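## Task

Take tube A (the violet-capped one sitting in RK position D4), set it upright on the central area of the balance pan, close the balance door and press PRINT. Then seat tube A fully in bore A3 of dry block DB and close the balance door. Tubes belonging to others must stay seated in their bores and wells and must never be grasped. Every station must end upright and level on the bench mat. Nothing may depend on the robot holding it at the end; release and withdraw the gripper when finished.

## Robot and tools

Robot: one Kinova Gen3 seven-joint arm carrying a Robotiq 2F-85 parallel gripper. There is only one arm, so every motion argument is a single row. The fingers extend along the gripper's +z axis and close along its y axis. end_effector_position is the point midway between the pads when closed; closed fingertips extend about 19 mm past it (about 6 mm when fully open), and closing moves the tips roughly 13 mm farther out, so keep that clearance above surfaces.

Scene frame: origin on the table top under the arm base, +z up, +y to the left when facing along +x. Results report end_effector_position in metres and end_effector_quat_wxyz in this frame; the reported position can be slightly off, more so at long reach.

Bench layout: rack RK is closest to the base. Behind it, left to right: magnet block MG, spectrophotometer SP, dry block DB, balance BAL, mixer MX. None is fastened. Viewed from a station's front, row A is the closest row and column 1 the leftmost. The balance door is the top glass pane; it opens by sliding away from the viewer. PRINT is the white key on the slanted front panel; a green lamp comes on when it is pressed while the door is closed. Tubes put into bores must be pushed to the bottom. Loose items may occasionally get nudged by outside disturbances.

The row (used by both execute_actions and move): 8 numbers, each in [-1, 1], ordered dx, dy, dz, rx, ry, rz, position, speed. The first six are an offset, not a pose: they are expressed in the gripper's own axes and measured from the gripper pose given in the most recent result that reports it (before any such result in the scene, or for later calls within the same reply, from wherever the robot is when the action begins). A value of 1.0 equals 0.6 m for dx/dy/dz or 180 degrees for rotation; rx, ry, rz form one rotation vector. Each row in a list is counted from that same base pose, not from the row before it. Zero offsets do not hold still; they pull the hand back to the base pose. position sets finger opening: +1 fully open (85 mm), 0 about 41 mm, about -0.8 where pads touch, -1 closes until blocked (grip roughly 190 to 235 N per pad). speed sets finger speed: about 20 mm/s at -1, 85 at 0, 150 at +1. To hold, command -1 and keep sending it; to release, send an opening wider than the object.

execute_actions: actions is a list holding one item or none. Empty list: just returns state. {"rows": [...], "steps": n}: up to 15 rows and up to 15 steps of 1/30 s; missing rows repeat the last one. {"steps": n} alone waits up to 300 steps counted from the previous result, including reply time. Optional pictures (boolean) toggles camera images.

move: target is one 8-number row as above (offset in gripper axes, same base rule); speed in m/s from 0.002 to 0.5, default 0.25 (rotation capped at twice that in rad/s). It drives a straight path lasting 0.5 to 10 s, does not avoid obstacles and may overshoot speed near full arm extension. Finger values are sent at the start. Its result adds a move: line giving the ending (done, off_target, moving, held, fault), any limits that acted (paced = pose clipped; held = some steps blocked), and distance from target.

wait: seconds from 0 to 10; sends nothing new. zoom_image: camera is cam_high, cam_low or cam_wrist (each 896x504), region [x0, y0, x1, y1] in pixels from the top-left, no larger than 504 by 504. read_manual: section "licences" only; no motion. finished_scene: scene number; ends the scene irreversibly and reports success.

Motion details: each control step clips the commanded pose to within 70 mm and 16 degrees of the measured pose; if both cannot be met, position wins. After an action the arm only continues to the last clipped pose, so read the result and send the remainder. Because offsets come from the measured hand pose, repeating a small offset into a rigid surface does not push harder, but into something yielding it goes deeper. Faster moves and targets set deeper past a contact press harder.

Result lines: position_measured_pct is about 50 minus 50 times the finger position number (0 = fully open). Stopping below about 90 means something is held or blocking; near 90 or above means the pads met. Hand target shows where the controller is heading. pose unreachable means the clearance check altered or blocked the command; HELD marks affected steps. The Joint positions line lists joints base outward.

Avoid: knocking anything off the table, dropping or slipping objects, slamming or pushing hard, and torque faults (load limits 49.1 N m for the first four joints, 30.9 N m for the three wrist joints; held weight counts), which freeze the arm for 10 s. Holding loads heats motors: MOTOR HOT appears from 60 °C and an OVER-TEMPERATURE FAULT at 75 °C lets the arm sag. Work quickly and smoothly.

Each tool is called as a command line: name --argument value for each argument, lists and objects as JSON in quotes; but a table of rows of numbers goes row by row, as --pt "numbers of a row", without its own name.

## Session

execute_actions --actions '[]'

Scene clock: 0.00 s of 12600.00 s.
end_effector_position=(+0.6981, +0.2396, +0.3401) position_measured_pct=0.0 end_effector_quat_wxyz=(-0.296, +0.717, -0.627, -0.074)
Joint positions: [ 0.055  0.885 -0.553  0.913 -0.049  0.997  3.061]
Joint velocities: [ 0.     0.    -0.002  0.    -0.     0.001 -0.   ]
Motor temperatures (°C, as the motors report them): [30 29 27 33 33 36 40]
Hand target: +0.698, +0.240, +0.340; -0.296, +0.717, -0.627, -0.074

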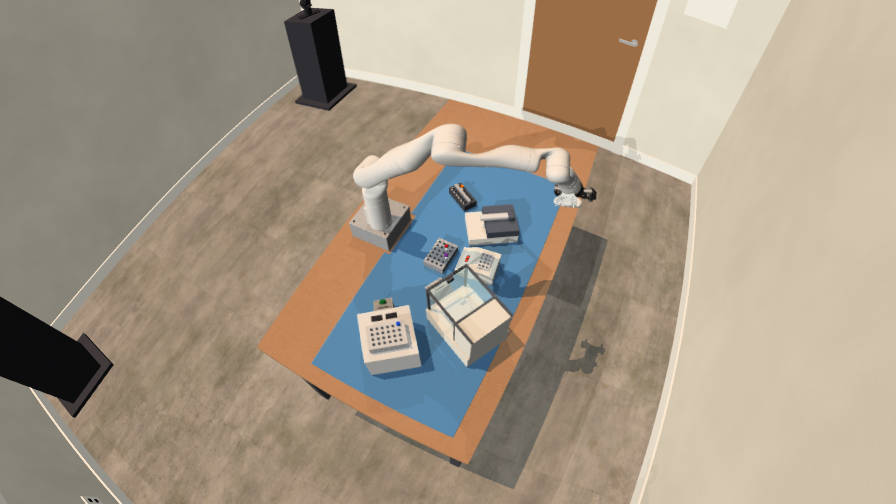

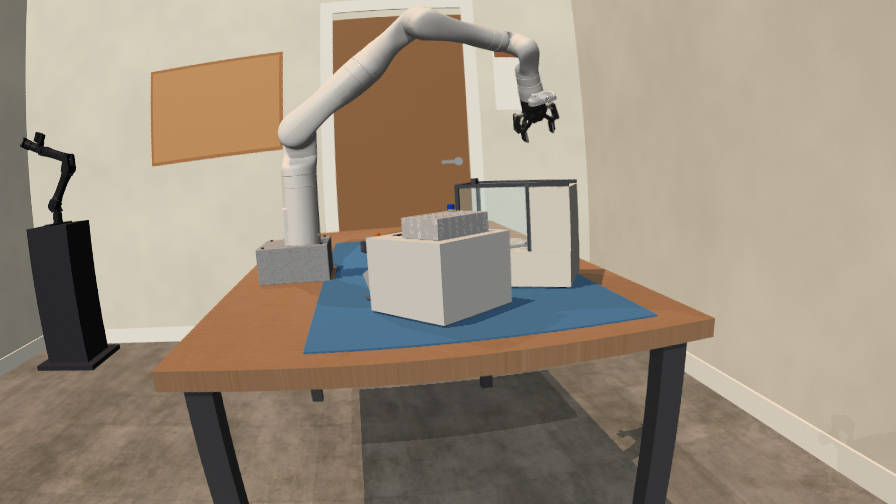

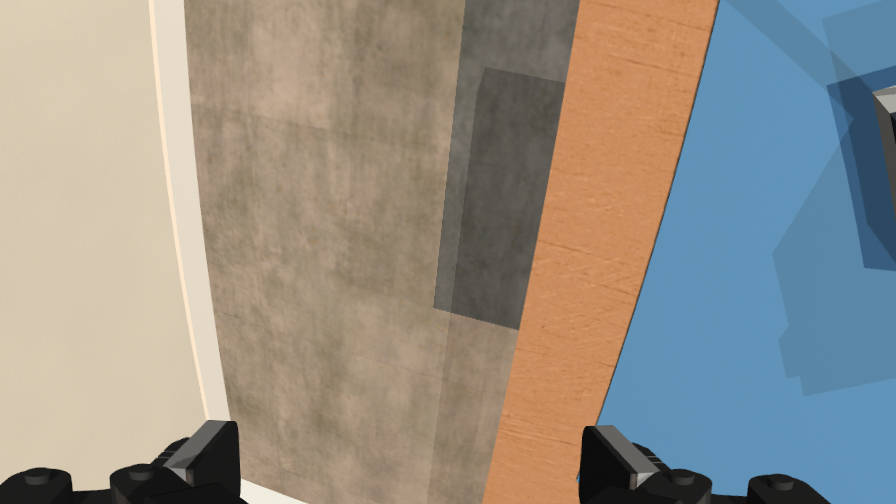

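move --target '[0.137,0.505,-0.51,-0.1016,0.169,0.041,1,0]' --speed 0.3

move --target '[0,0,0,0,0,0.5,1,0]' --speed 0.4

Scene clock: 23.40 s of 12600.00 s.
end_effector_position=(+0.3482, -0.0013, +0.4481) position_measured_pct=0.0 end_effector_quat_wxyz=(-0.000, +0.707, -0.707, -0.000)
Joint positions: [ 0.332  0.104 -0.438  1.58   0.043  1.469  3.026]
Joint velocities: [ 0.002 -0.005 -0.     0.002 -0.001 -0.001  0.002]
Motor temperatures (°C, as the motors report them): [30 31 27 33 33 36 40]
Hand target: +0.348, -0.001, +0.448; -0.001, +0.707, -0.707, +0.000
Off the commanded pose: 0.002 m, 0 deg.
move: done

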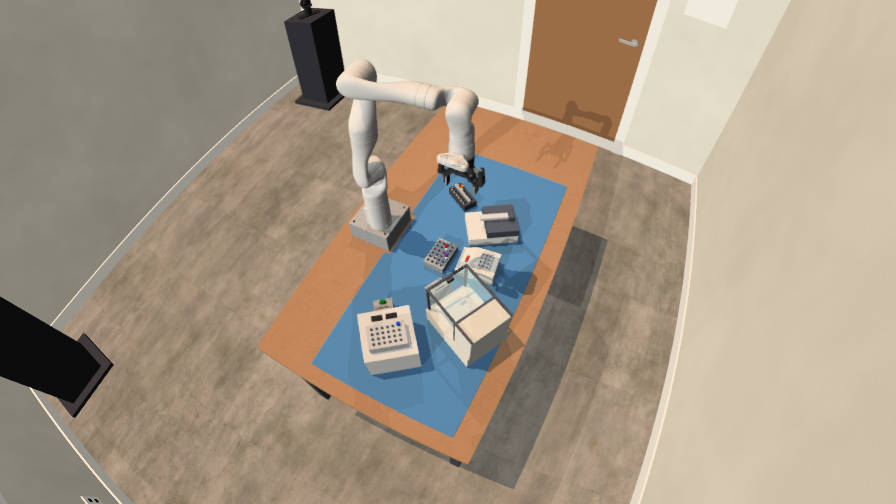

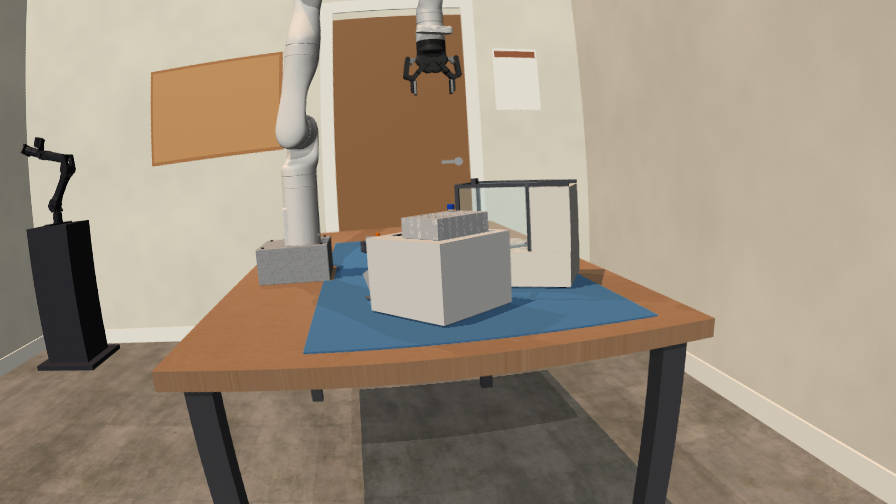

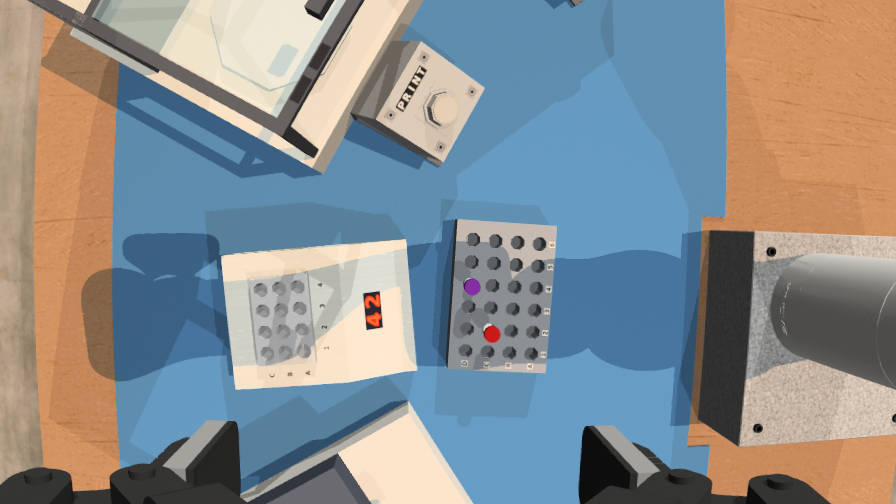

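Scene clock: 25.87 s of 12600.00 s.
end_effector_position=(+0.3482, -0.0014, +0.4481) position_measured_pct=0.0 end_effector_quat_wxyz=(+0.000, -0.000, +1.000, +0.000)
Joint positions: [ 0.236  0.098 -0.328  1.583  0.03   1.467  1.469]
Joint velocities: [-0.002  0.001 -0.001  0.     0.002  0.002 -0.008]
Motor temperatures (°C, as the motors report them): [30 31 27 33 33 36 40]
Hand target: +0.348, -0.001, +0.448; +0.000, +0.000, +1.000, +0.000
Off the commanded pose: 0.000 m, 0 deg.
move: done

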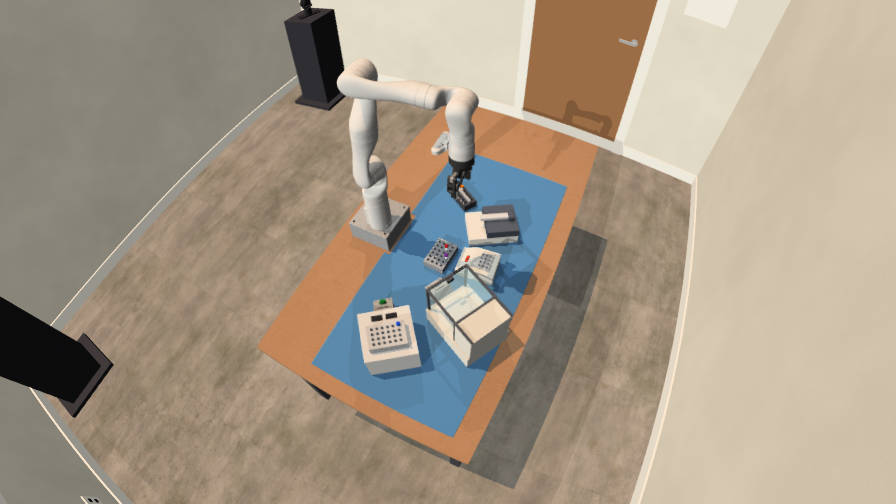

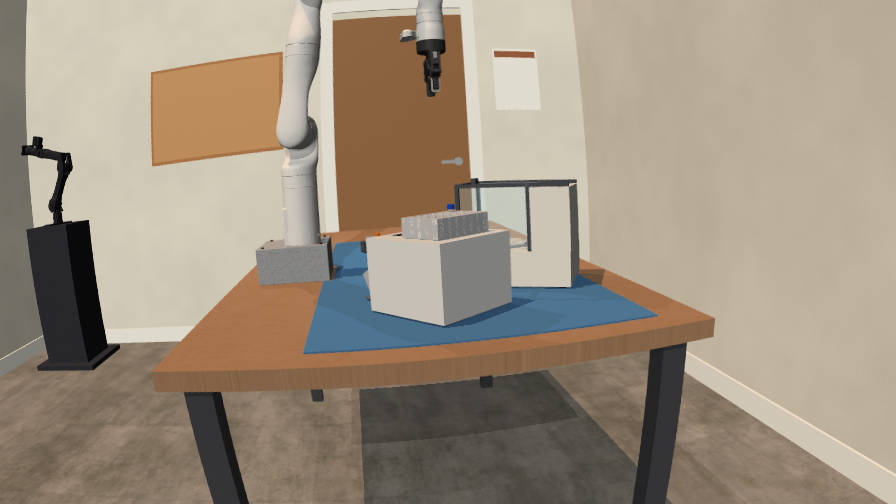

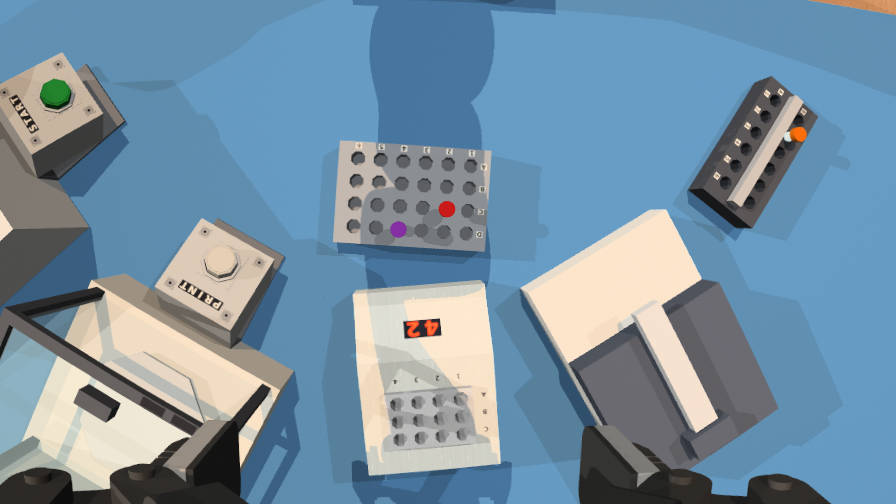

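move --target '[-0.13,-0.283,0,0,0,0.15,1,0]' --speed 0.3

Scene clock: 44.87 s of 12600.00 s.
end_effector_position=(+0.4268, -0.1703, +0.4488) position_measured_pct=0.0 end_effector_quat_wxyz=(+0.001, +0.233, +0.972, +0.001)
Joint positions: [ 0.422  0.358 -0.136  1.241  0.046  1.547  1.386]
Joint velocities: [ 0.001  0.009  0.001 -0.005 -0.003  0.003 -0.002]
Motor temperatures (°C, as the motors report them): [30 31 27 33 33 36 40]
Hand target: +0.427, -0.170, +0.448; +0.000, +0.233, +0.972, +0.001
Off the commanded pose: 0.001 m, 0 deg.
move: done

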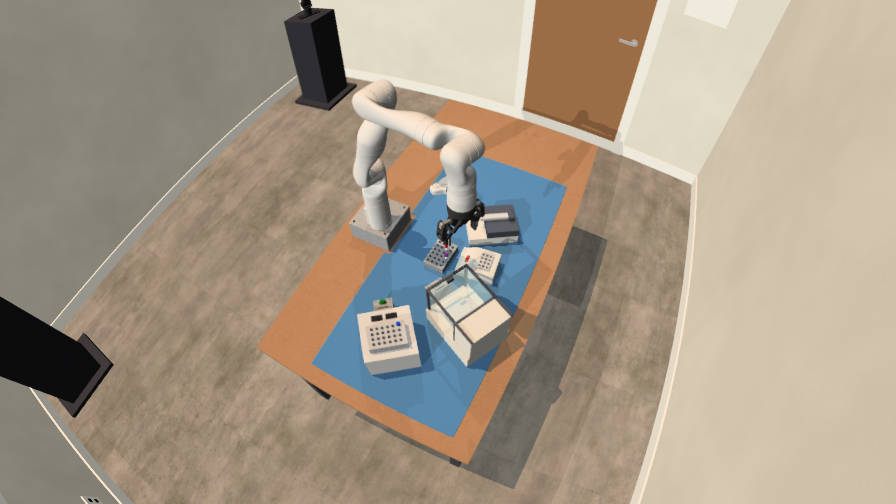

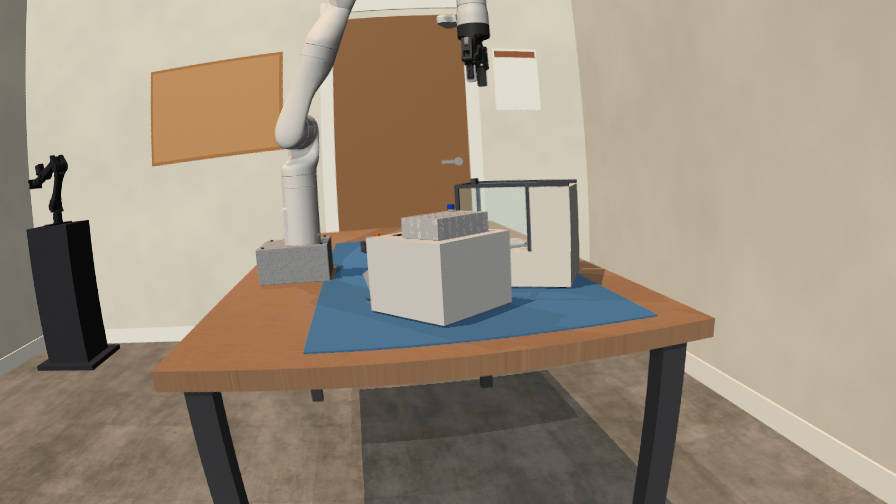

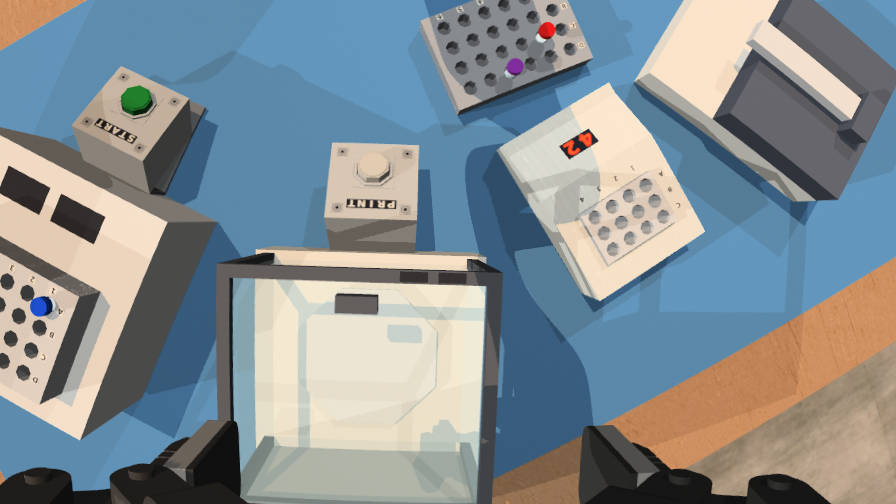

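move --target '[0,0,0.1667,0,0,0,1,0]' --speed 0.2

Scene clock: 73.27 s of 12600.00 s.
end_effector_position=(+0.4271, -0.1703, +0.3489) position_measured_pct=0.0 end_effector_quat_wxyz=(+0.001, +0.233, +0.972, +0.001)
Joint positions: [ 0.429  0.402 -0.14   1.5    0.056  1.246  1.374]
Joint velocities: [ 0.     0.001 -0.001  0.002  0.    -0.002 -0.   ]
Motor temperatures (°C, as the motors report them): [30 31 27 33 33 36 40]
Hand target: +0.427, -0.170, +0.349; +0.001, +0.233, +0.972, +0.001
Off the commanded pose: 0.000 m, 0 deg.
move: done

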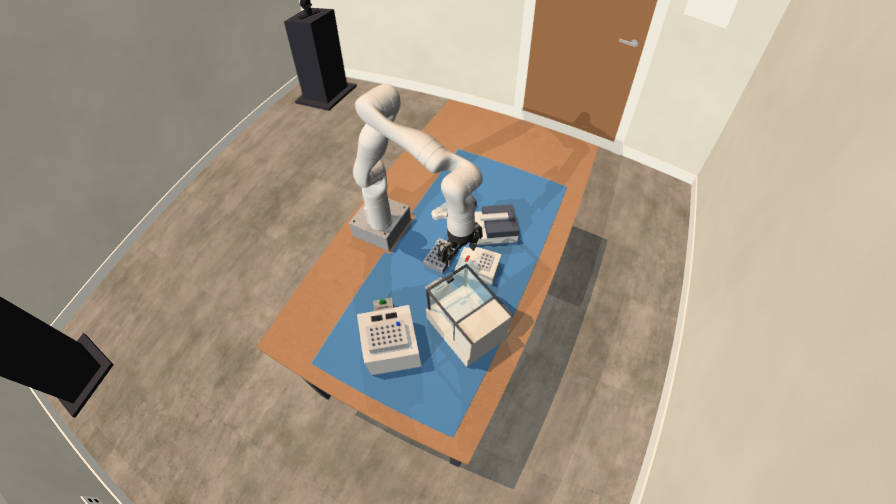

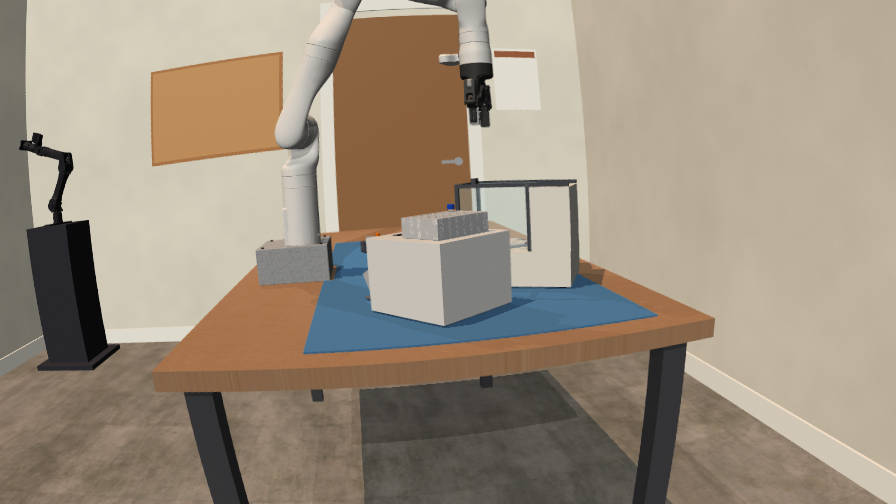

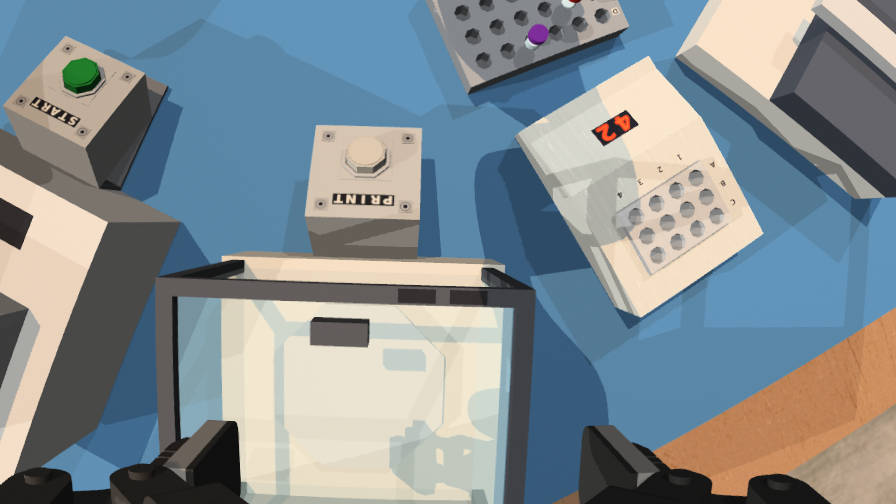

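move --target '[0.012,-0.045,0.165,0,0,0,0,0]' --speed 0.15

Scene clock: 90.53 s of 12600.00 s.
end_effector_position=(+0.4089, -0.1911, +0.2501) position_measured_pct=49.6 end_effector_quat_wxyz=(+0.001, +0.233, +0.972, +0.001)
Joint positions: [ 0.479  0.491 -0.129  1.708  0.073  0.949  1.415]
Joint velocities: [ 0.001  0.003 -0.     0.004 -0.001 -0.003  0.001]
Motor temperatures (°C, as the motors report them): [30 31 27 34 33 36 40]
Hand target: +0.409, -0.191, +0.250; +0.001, +0.233, +0.972, +0.001
Off the commanded pose: 0.000 m, 0 deg.
move: done

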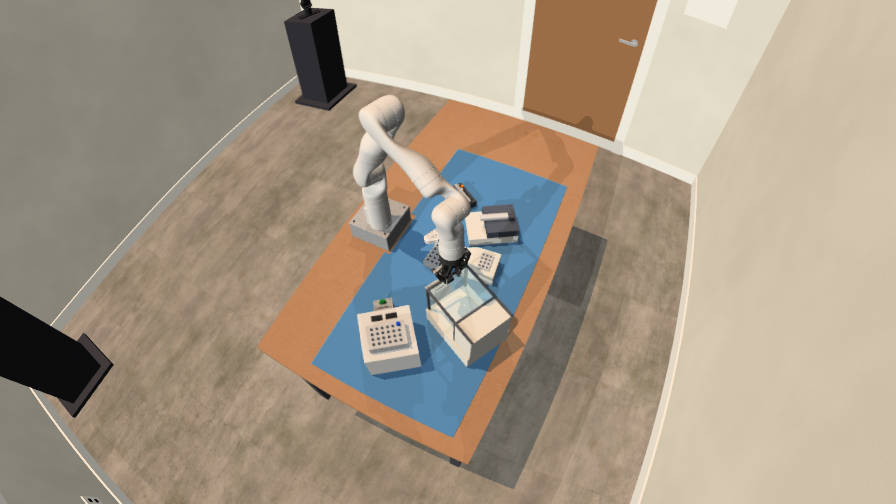

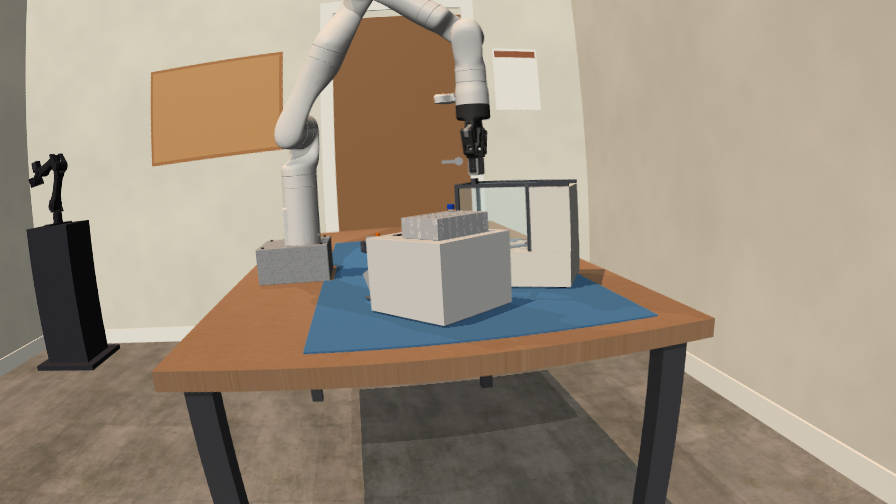

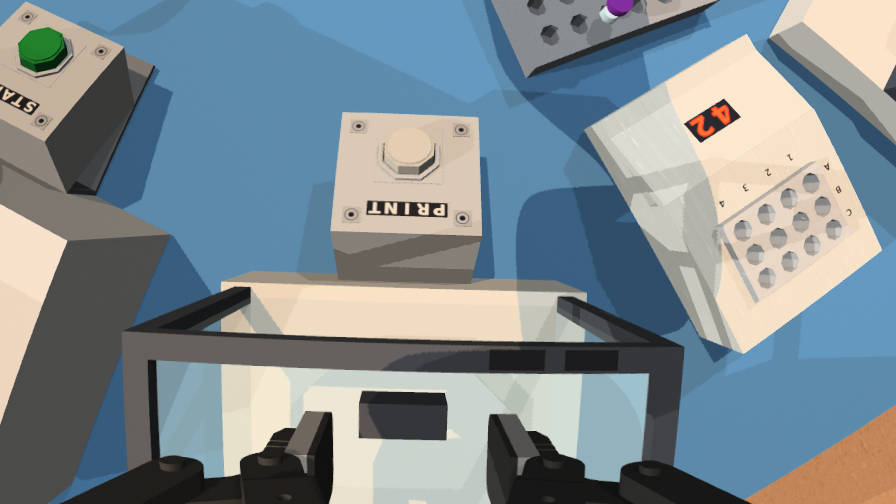

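move --target '[0,0,0.025,0,0,0,0,0]' --speed 0.03

zoom_image --camera "cam_low" --region '[400,100,600,220]'

Scene clock: 99.80 s of 12600.00 s.
end_effector_position=(+0.4090, -0.1911, +0.2353) position_measured_pct=49.6 end_effector_quat_wxyz=(+0.001, +0.233, +0.972, +0.001)
Joint positions: [ 0.478  0.512 -0.127  1.728  0.077  0.908  1.411]
Joint velocities: [-0.     0.003 -0.002  0.002  0.002 -0.003 -0.001]
Motor temperatures (°C, as the motors report them): [30 32 27 34 33 36 40]
Hand target: +0.409, -0.191, +0.235; +0.001, +0.233, +0.972, +0.001
Off the commanded pose: 0.000 m, 0 deg.
move: done

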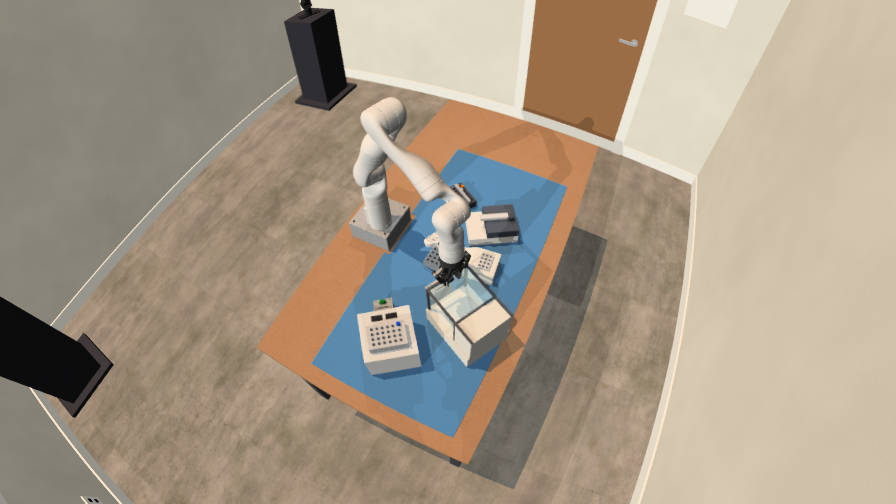

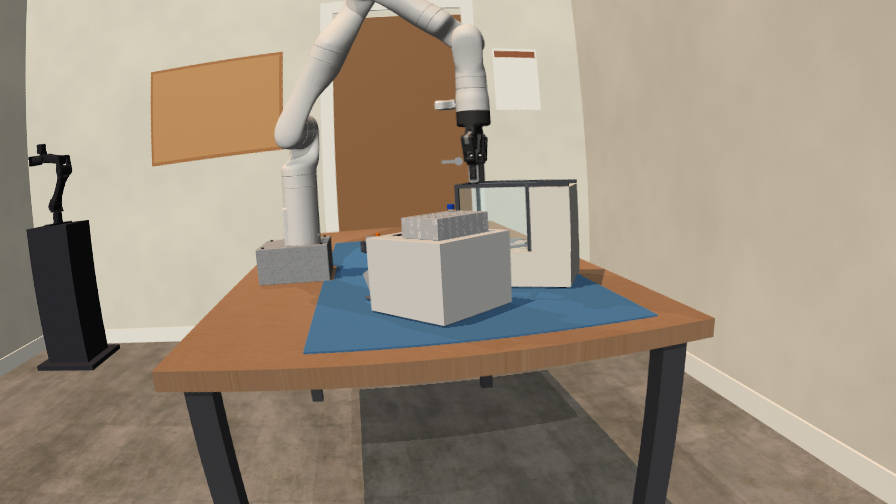

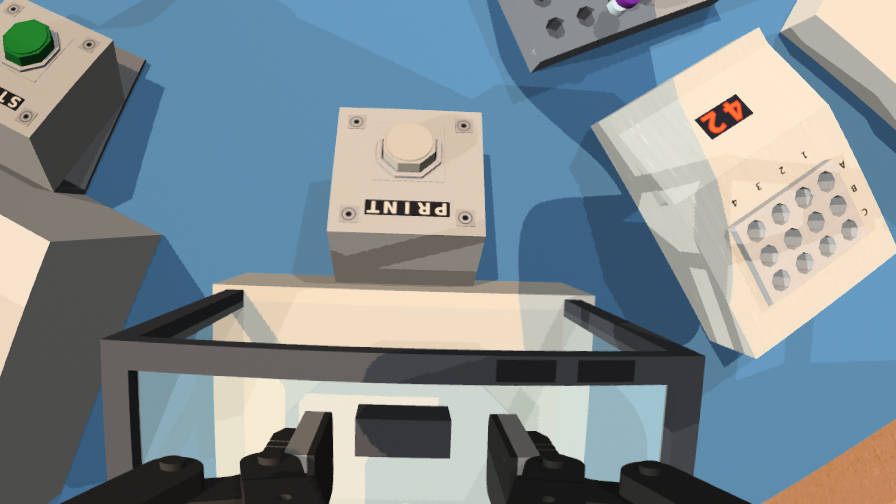

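Region (400, 100, 600, 220) of cam_low's 896x504 image, scaled by 2.520, with more detail than that image has; it fills the top 302 rows of this view, and the rest is white.

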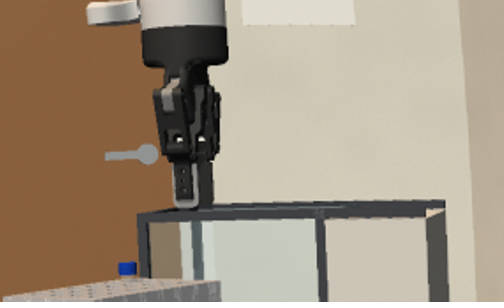

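move --target '[0,0,0.02,0,0,0,0,0]' --speed 0.02

zoom_image --camera "cam_low" --region '[400,100,600,220]'

Scene clock: 107.27 s of 12600.00 s.
end_effector_position=(+0.4117, -0.1926, +0.2286) position_measured_pct=49.6 end_effector_quat_wxyz=(+0.007, +0.234, +0.972, -0.001)
Joint positions: [ 0.477  0.521 -0.126  1.739  0.081  0.876  1.408]
Joint velocities: [ 0.    -0.001 -0.003  0.002  0.001 -0.005 -0.002]
Motor temperatures (°C, as the motors report them): [30 32 27 34 33 36 40]
Hand target: +0.409, -0.191, +0.223; +0.001, +0.233, +0.972, +0.001
Off the commanded pose: 0.006 m, 1 deg.
move: off_target

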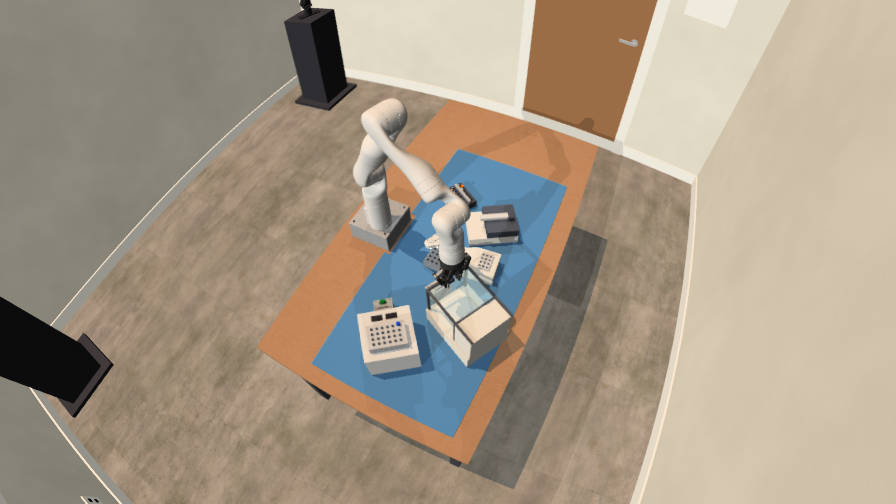

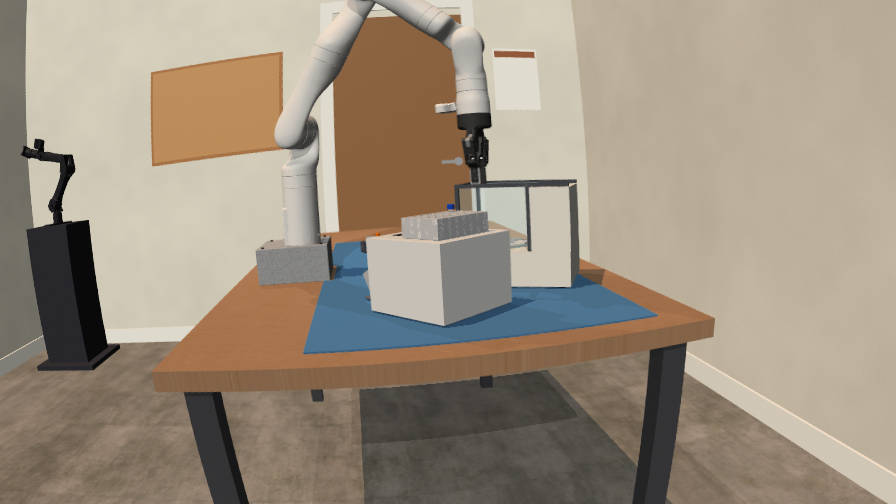

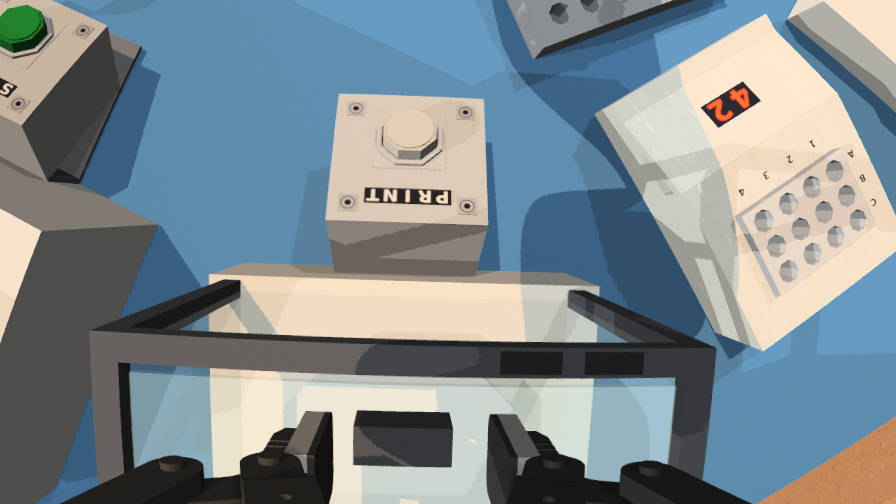

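Region (400, 100, 600, 220) of cam_low's 896x504 image, scaled by 2.520, with more detail than that image has; it fills the top 302 rows of this view, and the rest is white.

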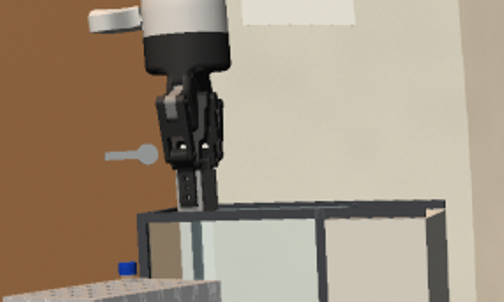

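move --target '[-0.003,0,-0.009,0,-0.005,0,0,0]' --speed 0.03

move --target '[0,0,0,0,0,0,-0.5,-0.5]'

Scene clock: 124.30 s of 12600.00 s.
end_effector_position=(+0.4132, -0.1933, +0.2339) position_measured_pct=49.6 end_effector_quat_wxyz=(+0.014, +0.234, +0.972, -0.002)
Joint positions: [ 0.477  0.507 -0.126  1.743  0.082  0.871  1.407]
Joint velocities: [ 0.    -0.003  0.002  0.001  0.    -0.001 -0.   ]
Motor temperatures (°C, as the motors report them): [30 32 27 34 33 36 40]
Hand target: +0.413, -0.193, +0.234; +0.014, +0.234, +0.972, -0.002
Off the commanded pose: 0.000 m, 0 deg.
move: done

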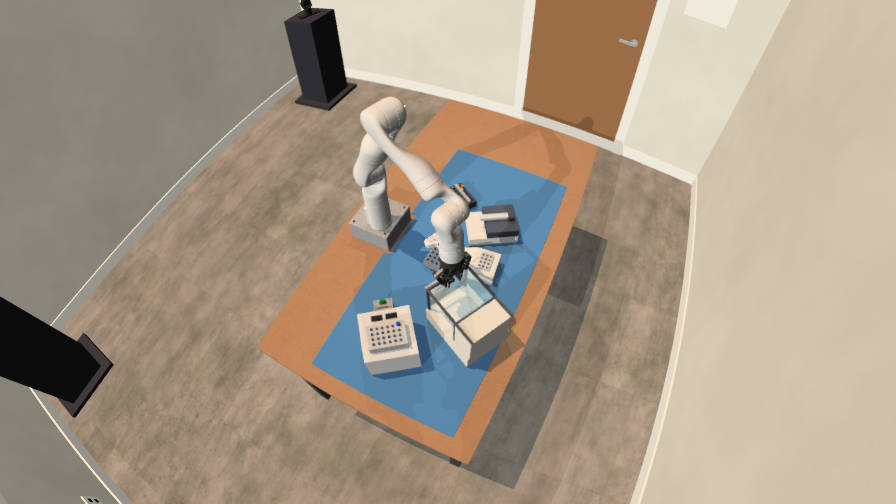

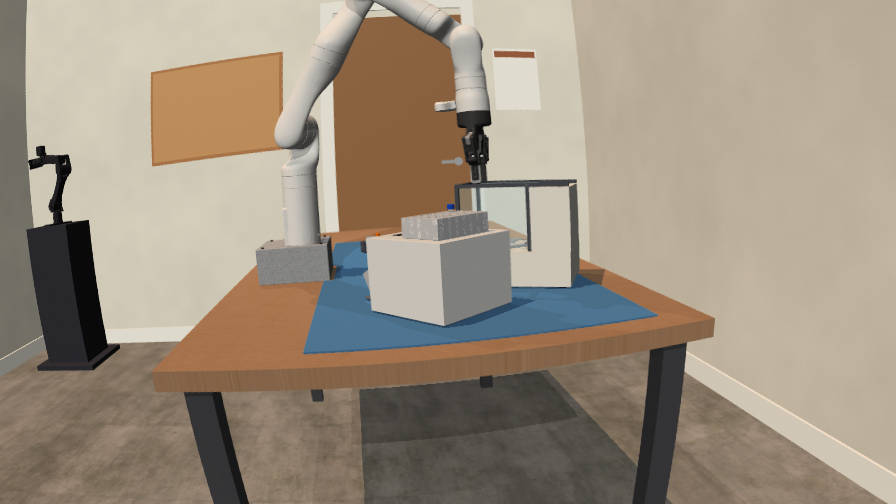

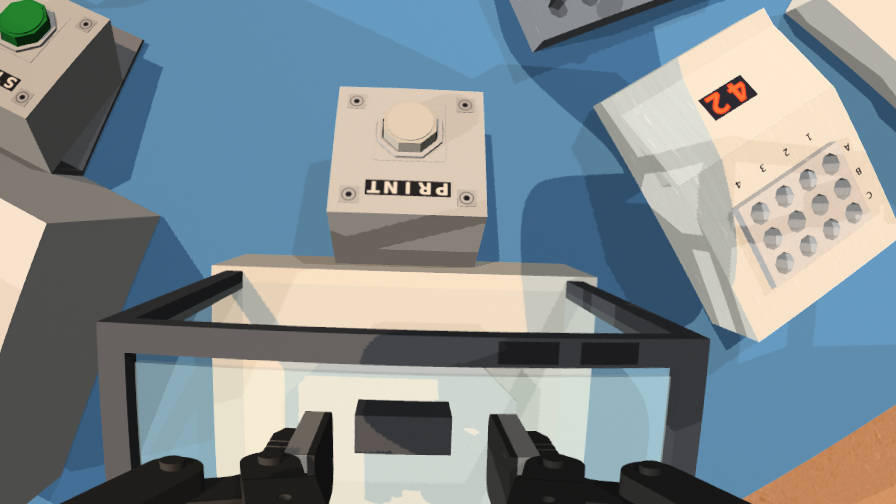

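Scene clock: 125.00 s of 12600.00 s.
end_effector_position=(+0.4124, -0.1948, +0.2344) position_measured_pct=69.4 end_effector_quat_wxyz=(+0.014, +0.234, +0.972, -0.003)
Joint positions: [ 0.478  0.506 -0.125  1.743  0.083  0.872  1.407]
Joint velocities: [ 0.001  0.     0.001 -0.    -0.     0.001 -0.   ]
Motor temperatures (°C, as the motors report them): [30 32 27 34 33 36 40]
Hand target: +0.413, -0.193, +0.234; +0.014, +0.234, +0.972, -0.002
Off the commanded pose: 0.002 m, 0 deg.
move: done

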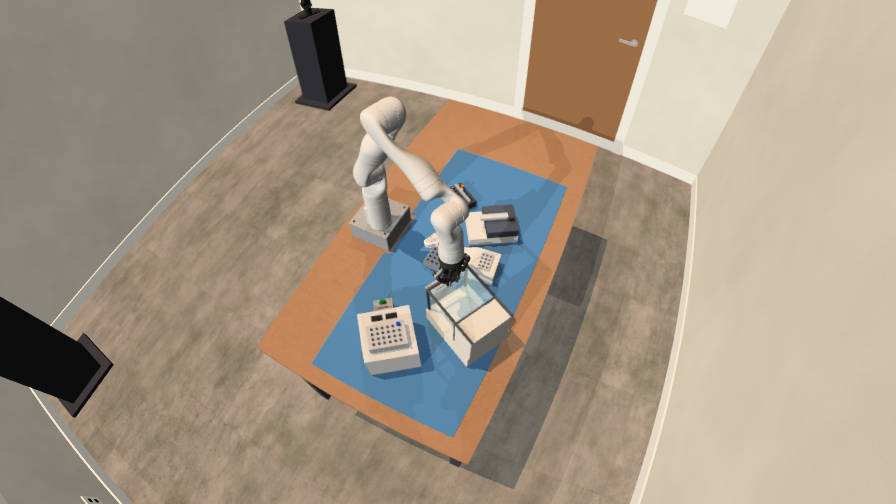

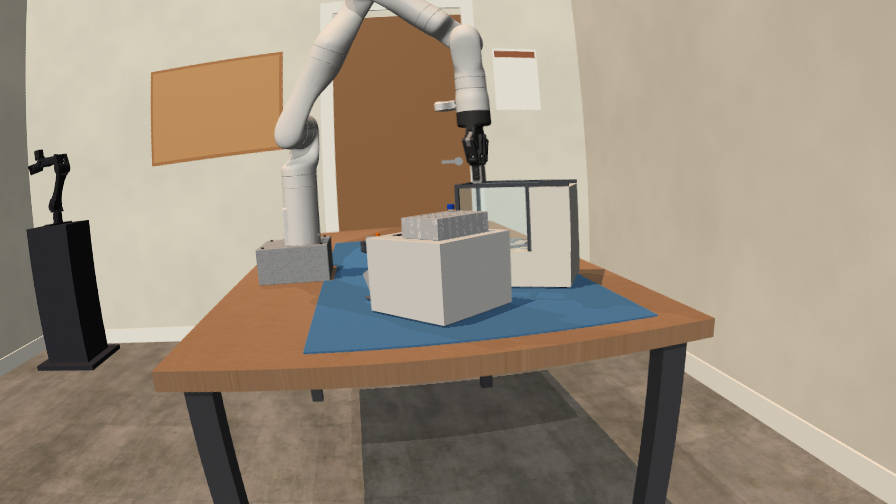

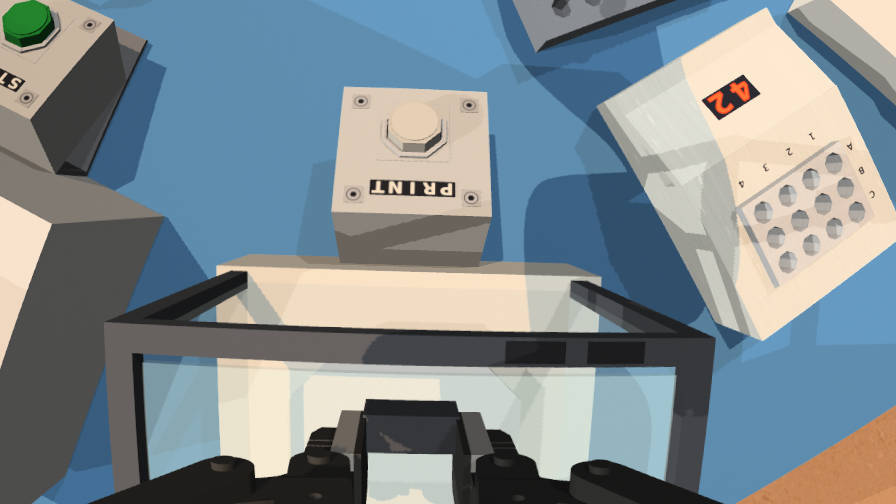

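move --target '[-0.1,0,0.003,0,0,0,-0.5,0]' --speed 0.04

Scene clock: 132.03 s of 12600.00 s.
end_effector_position=(+0.4650, -0.2223, +0.2347) position_measured_pct=69.4 end_effector_quat_wxyz=(+0.013, +0.235, +0.972, -0.004)
Joint positions: [ 0.475  0.621 -0.117  1.526  0.087  0.975  1.423]
Joint velocities: [ 0.     0.004  0.    -0.008  0.003  0.002  0.   ]
Motor temperatures (°C, as the motors report them): [30 32 27 34 33 36 40]
Hand target: +0.466, -0.222, +0.235; +0.014, +0.234, +0.972, -0.003
Off the commanded pose: 0.001 m, 0 deg.
move: done

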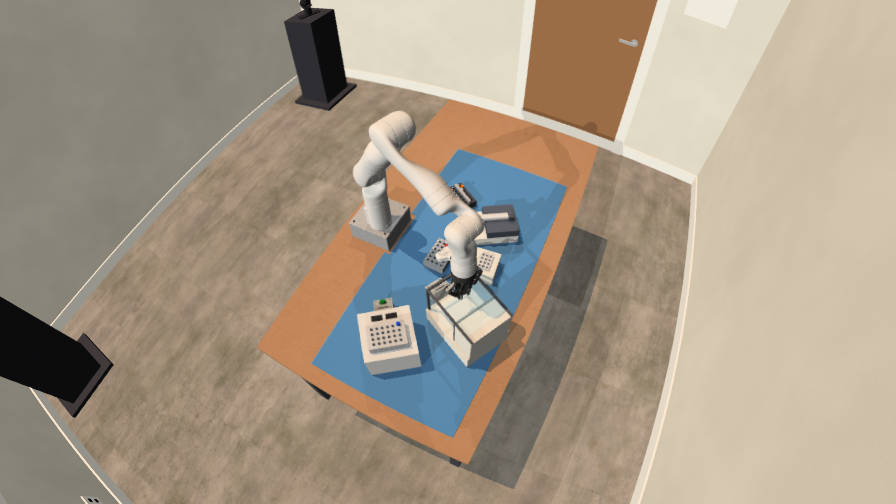

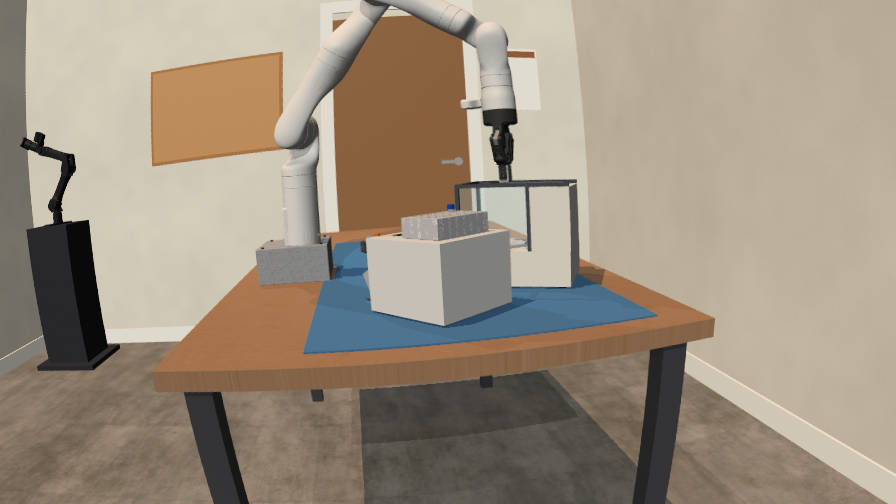

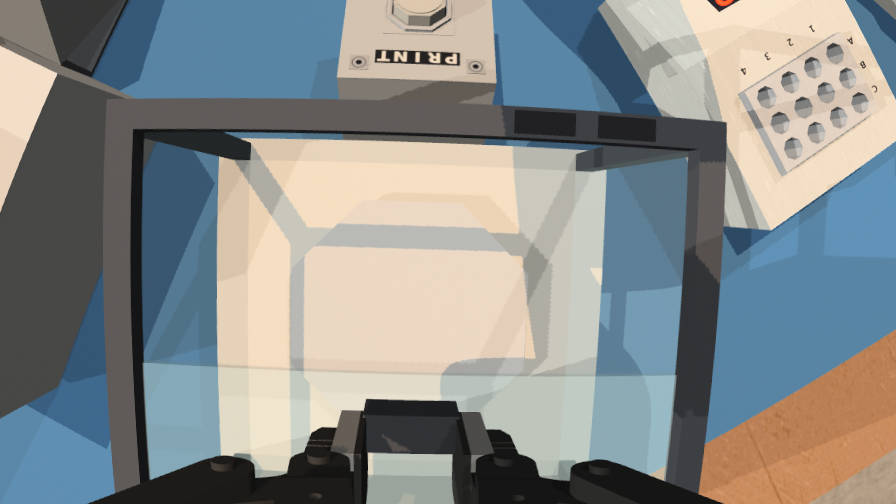

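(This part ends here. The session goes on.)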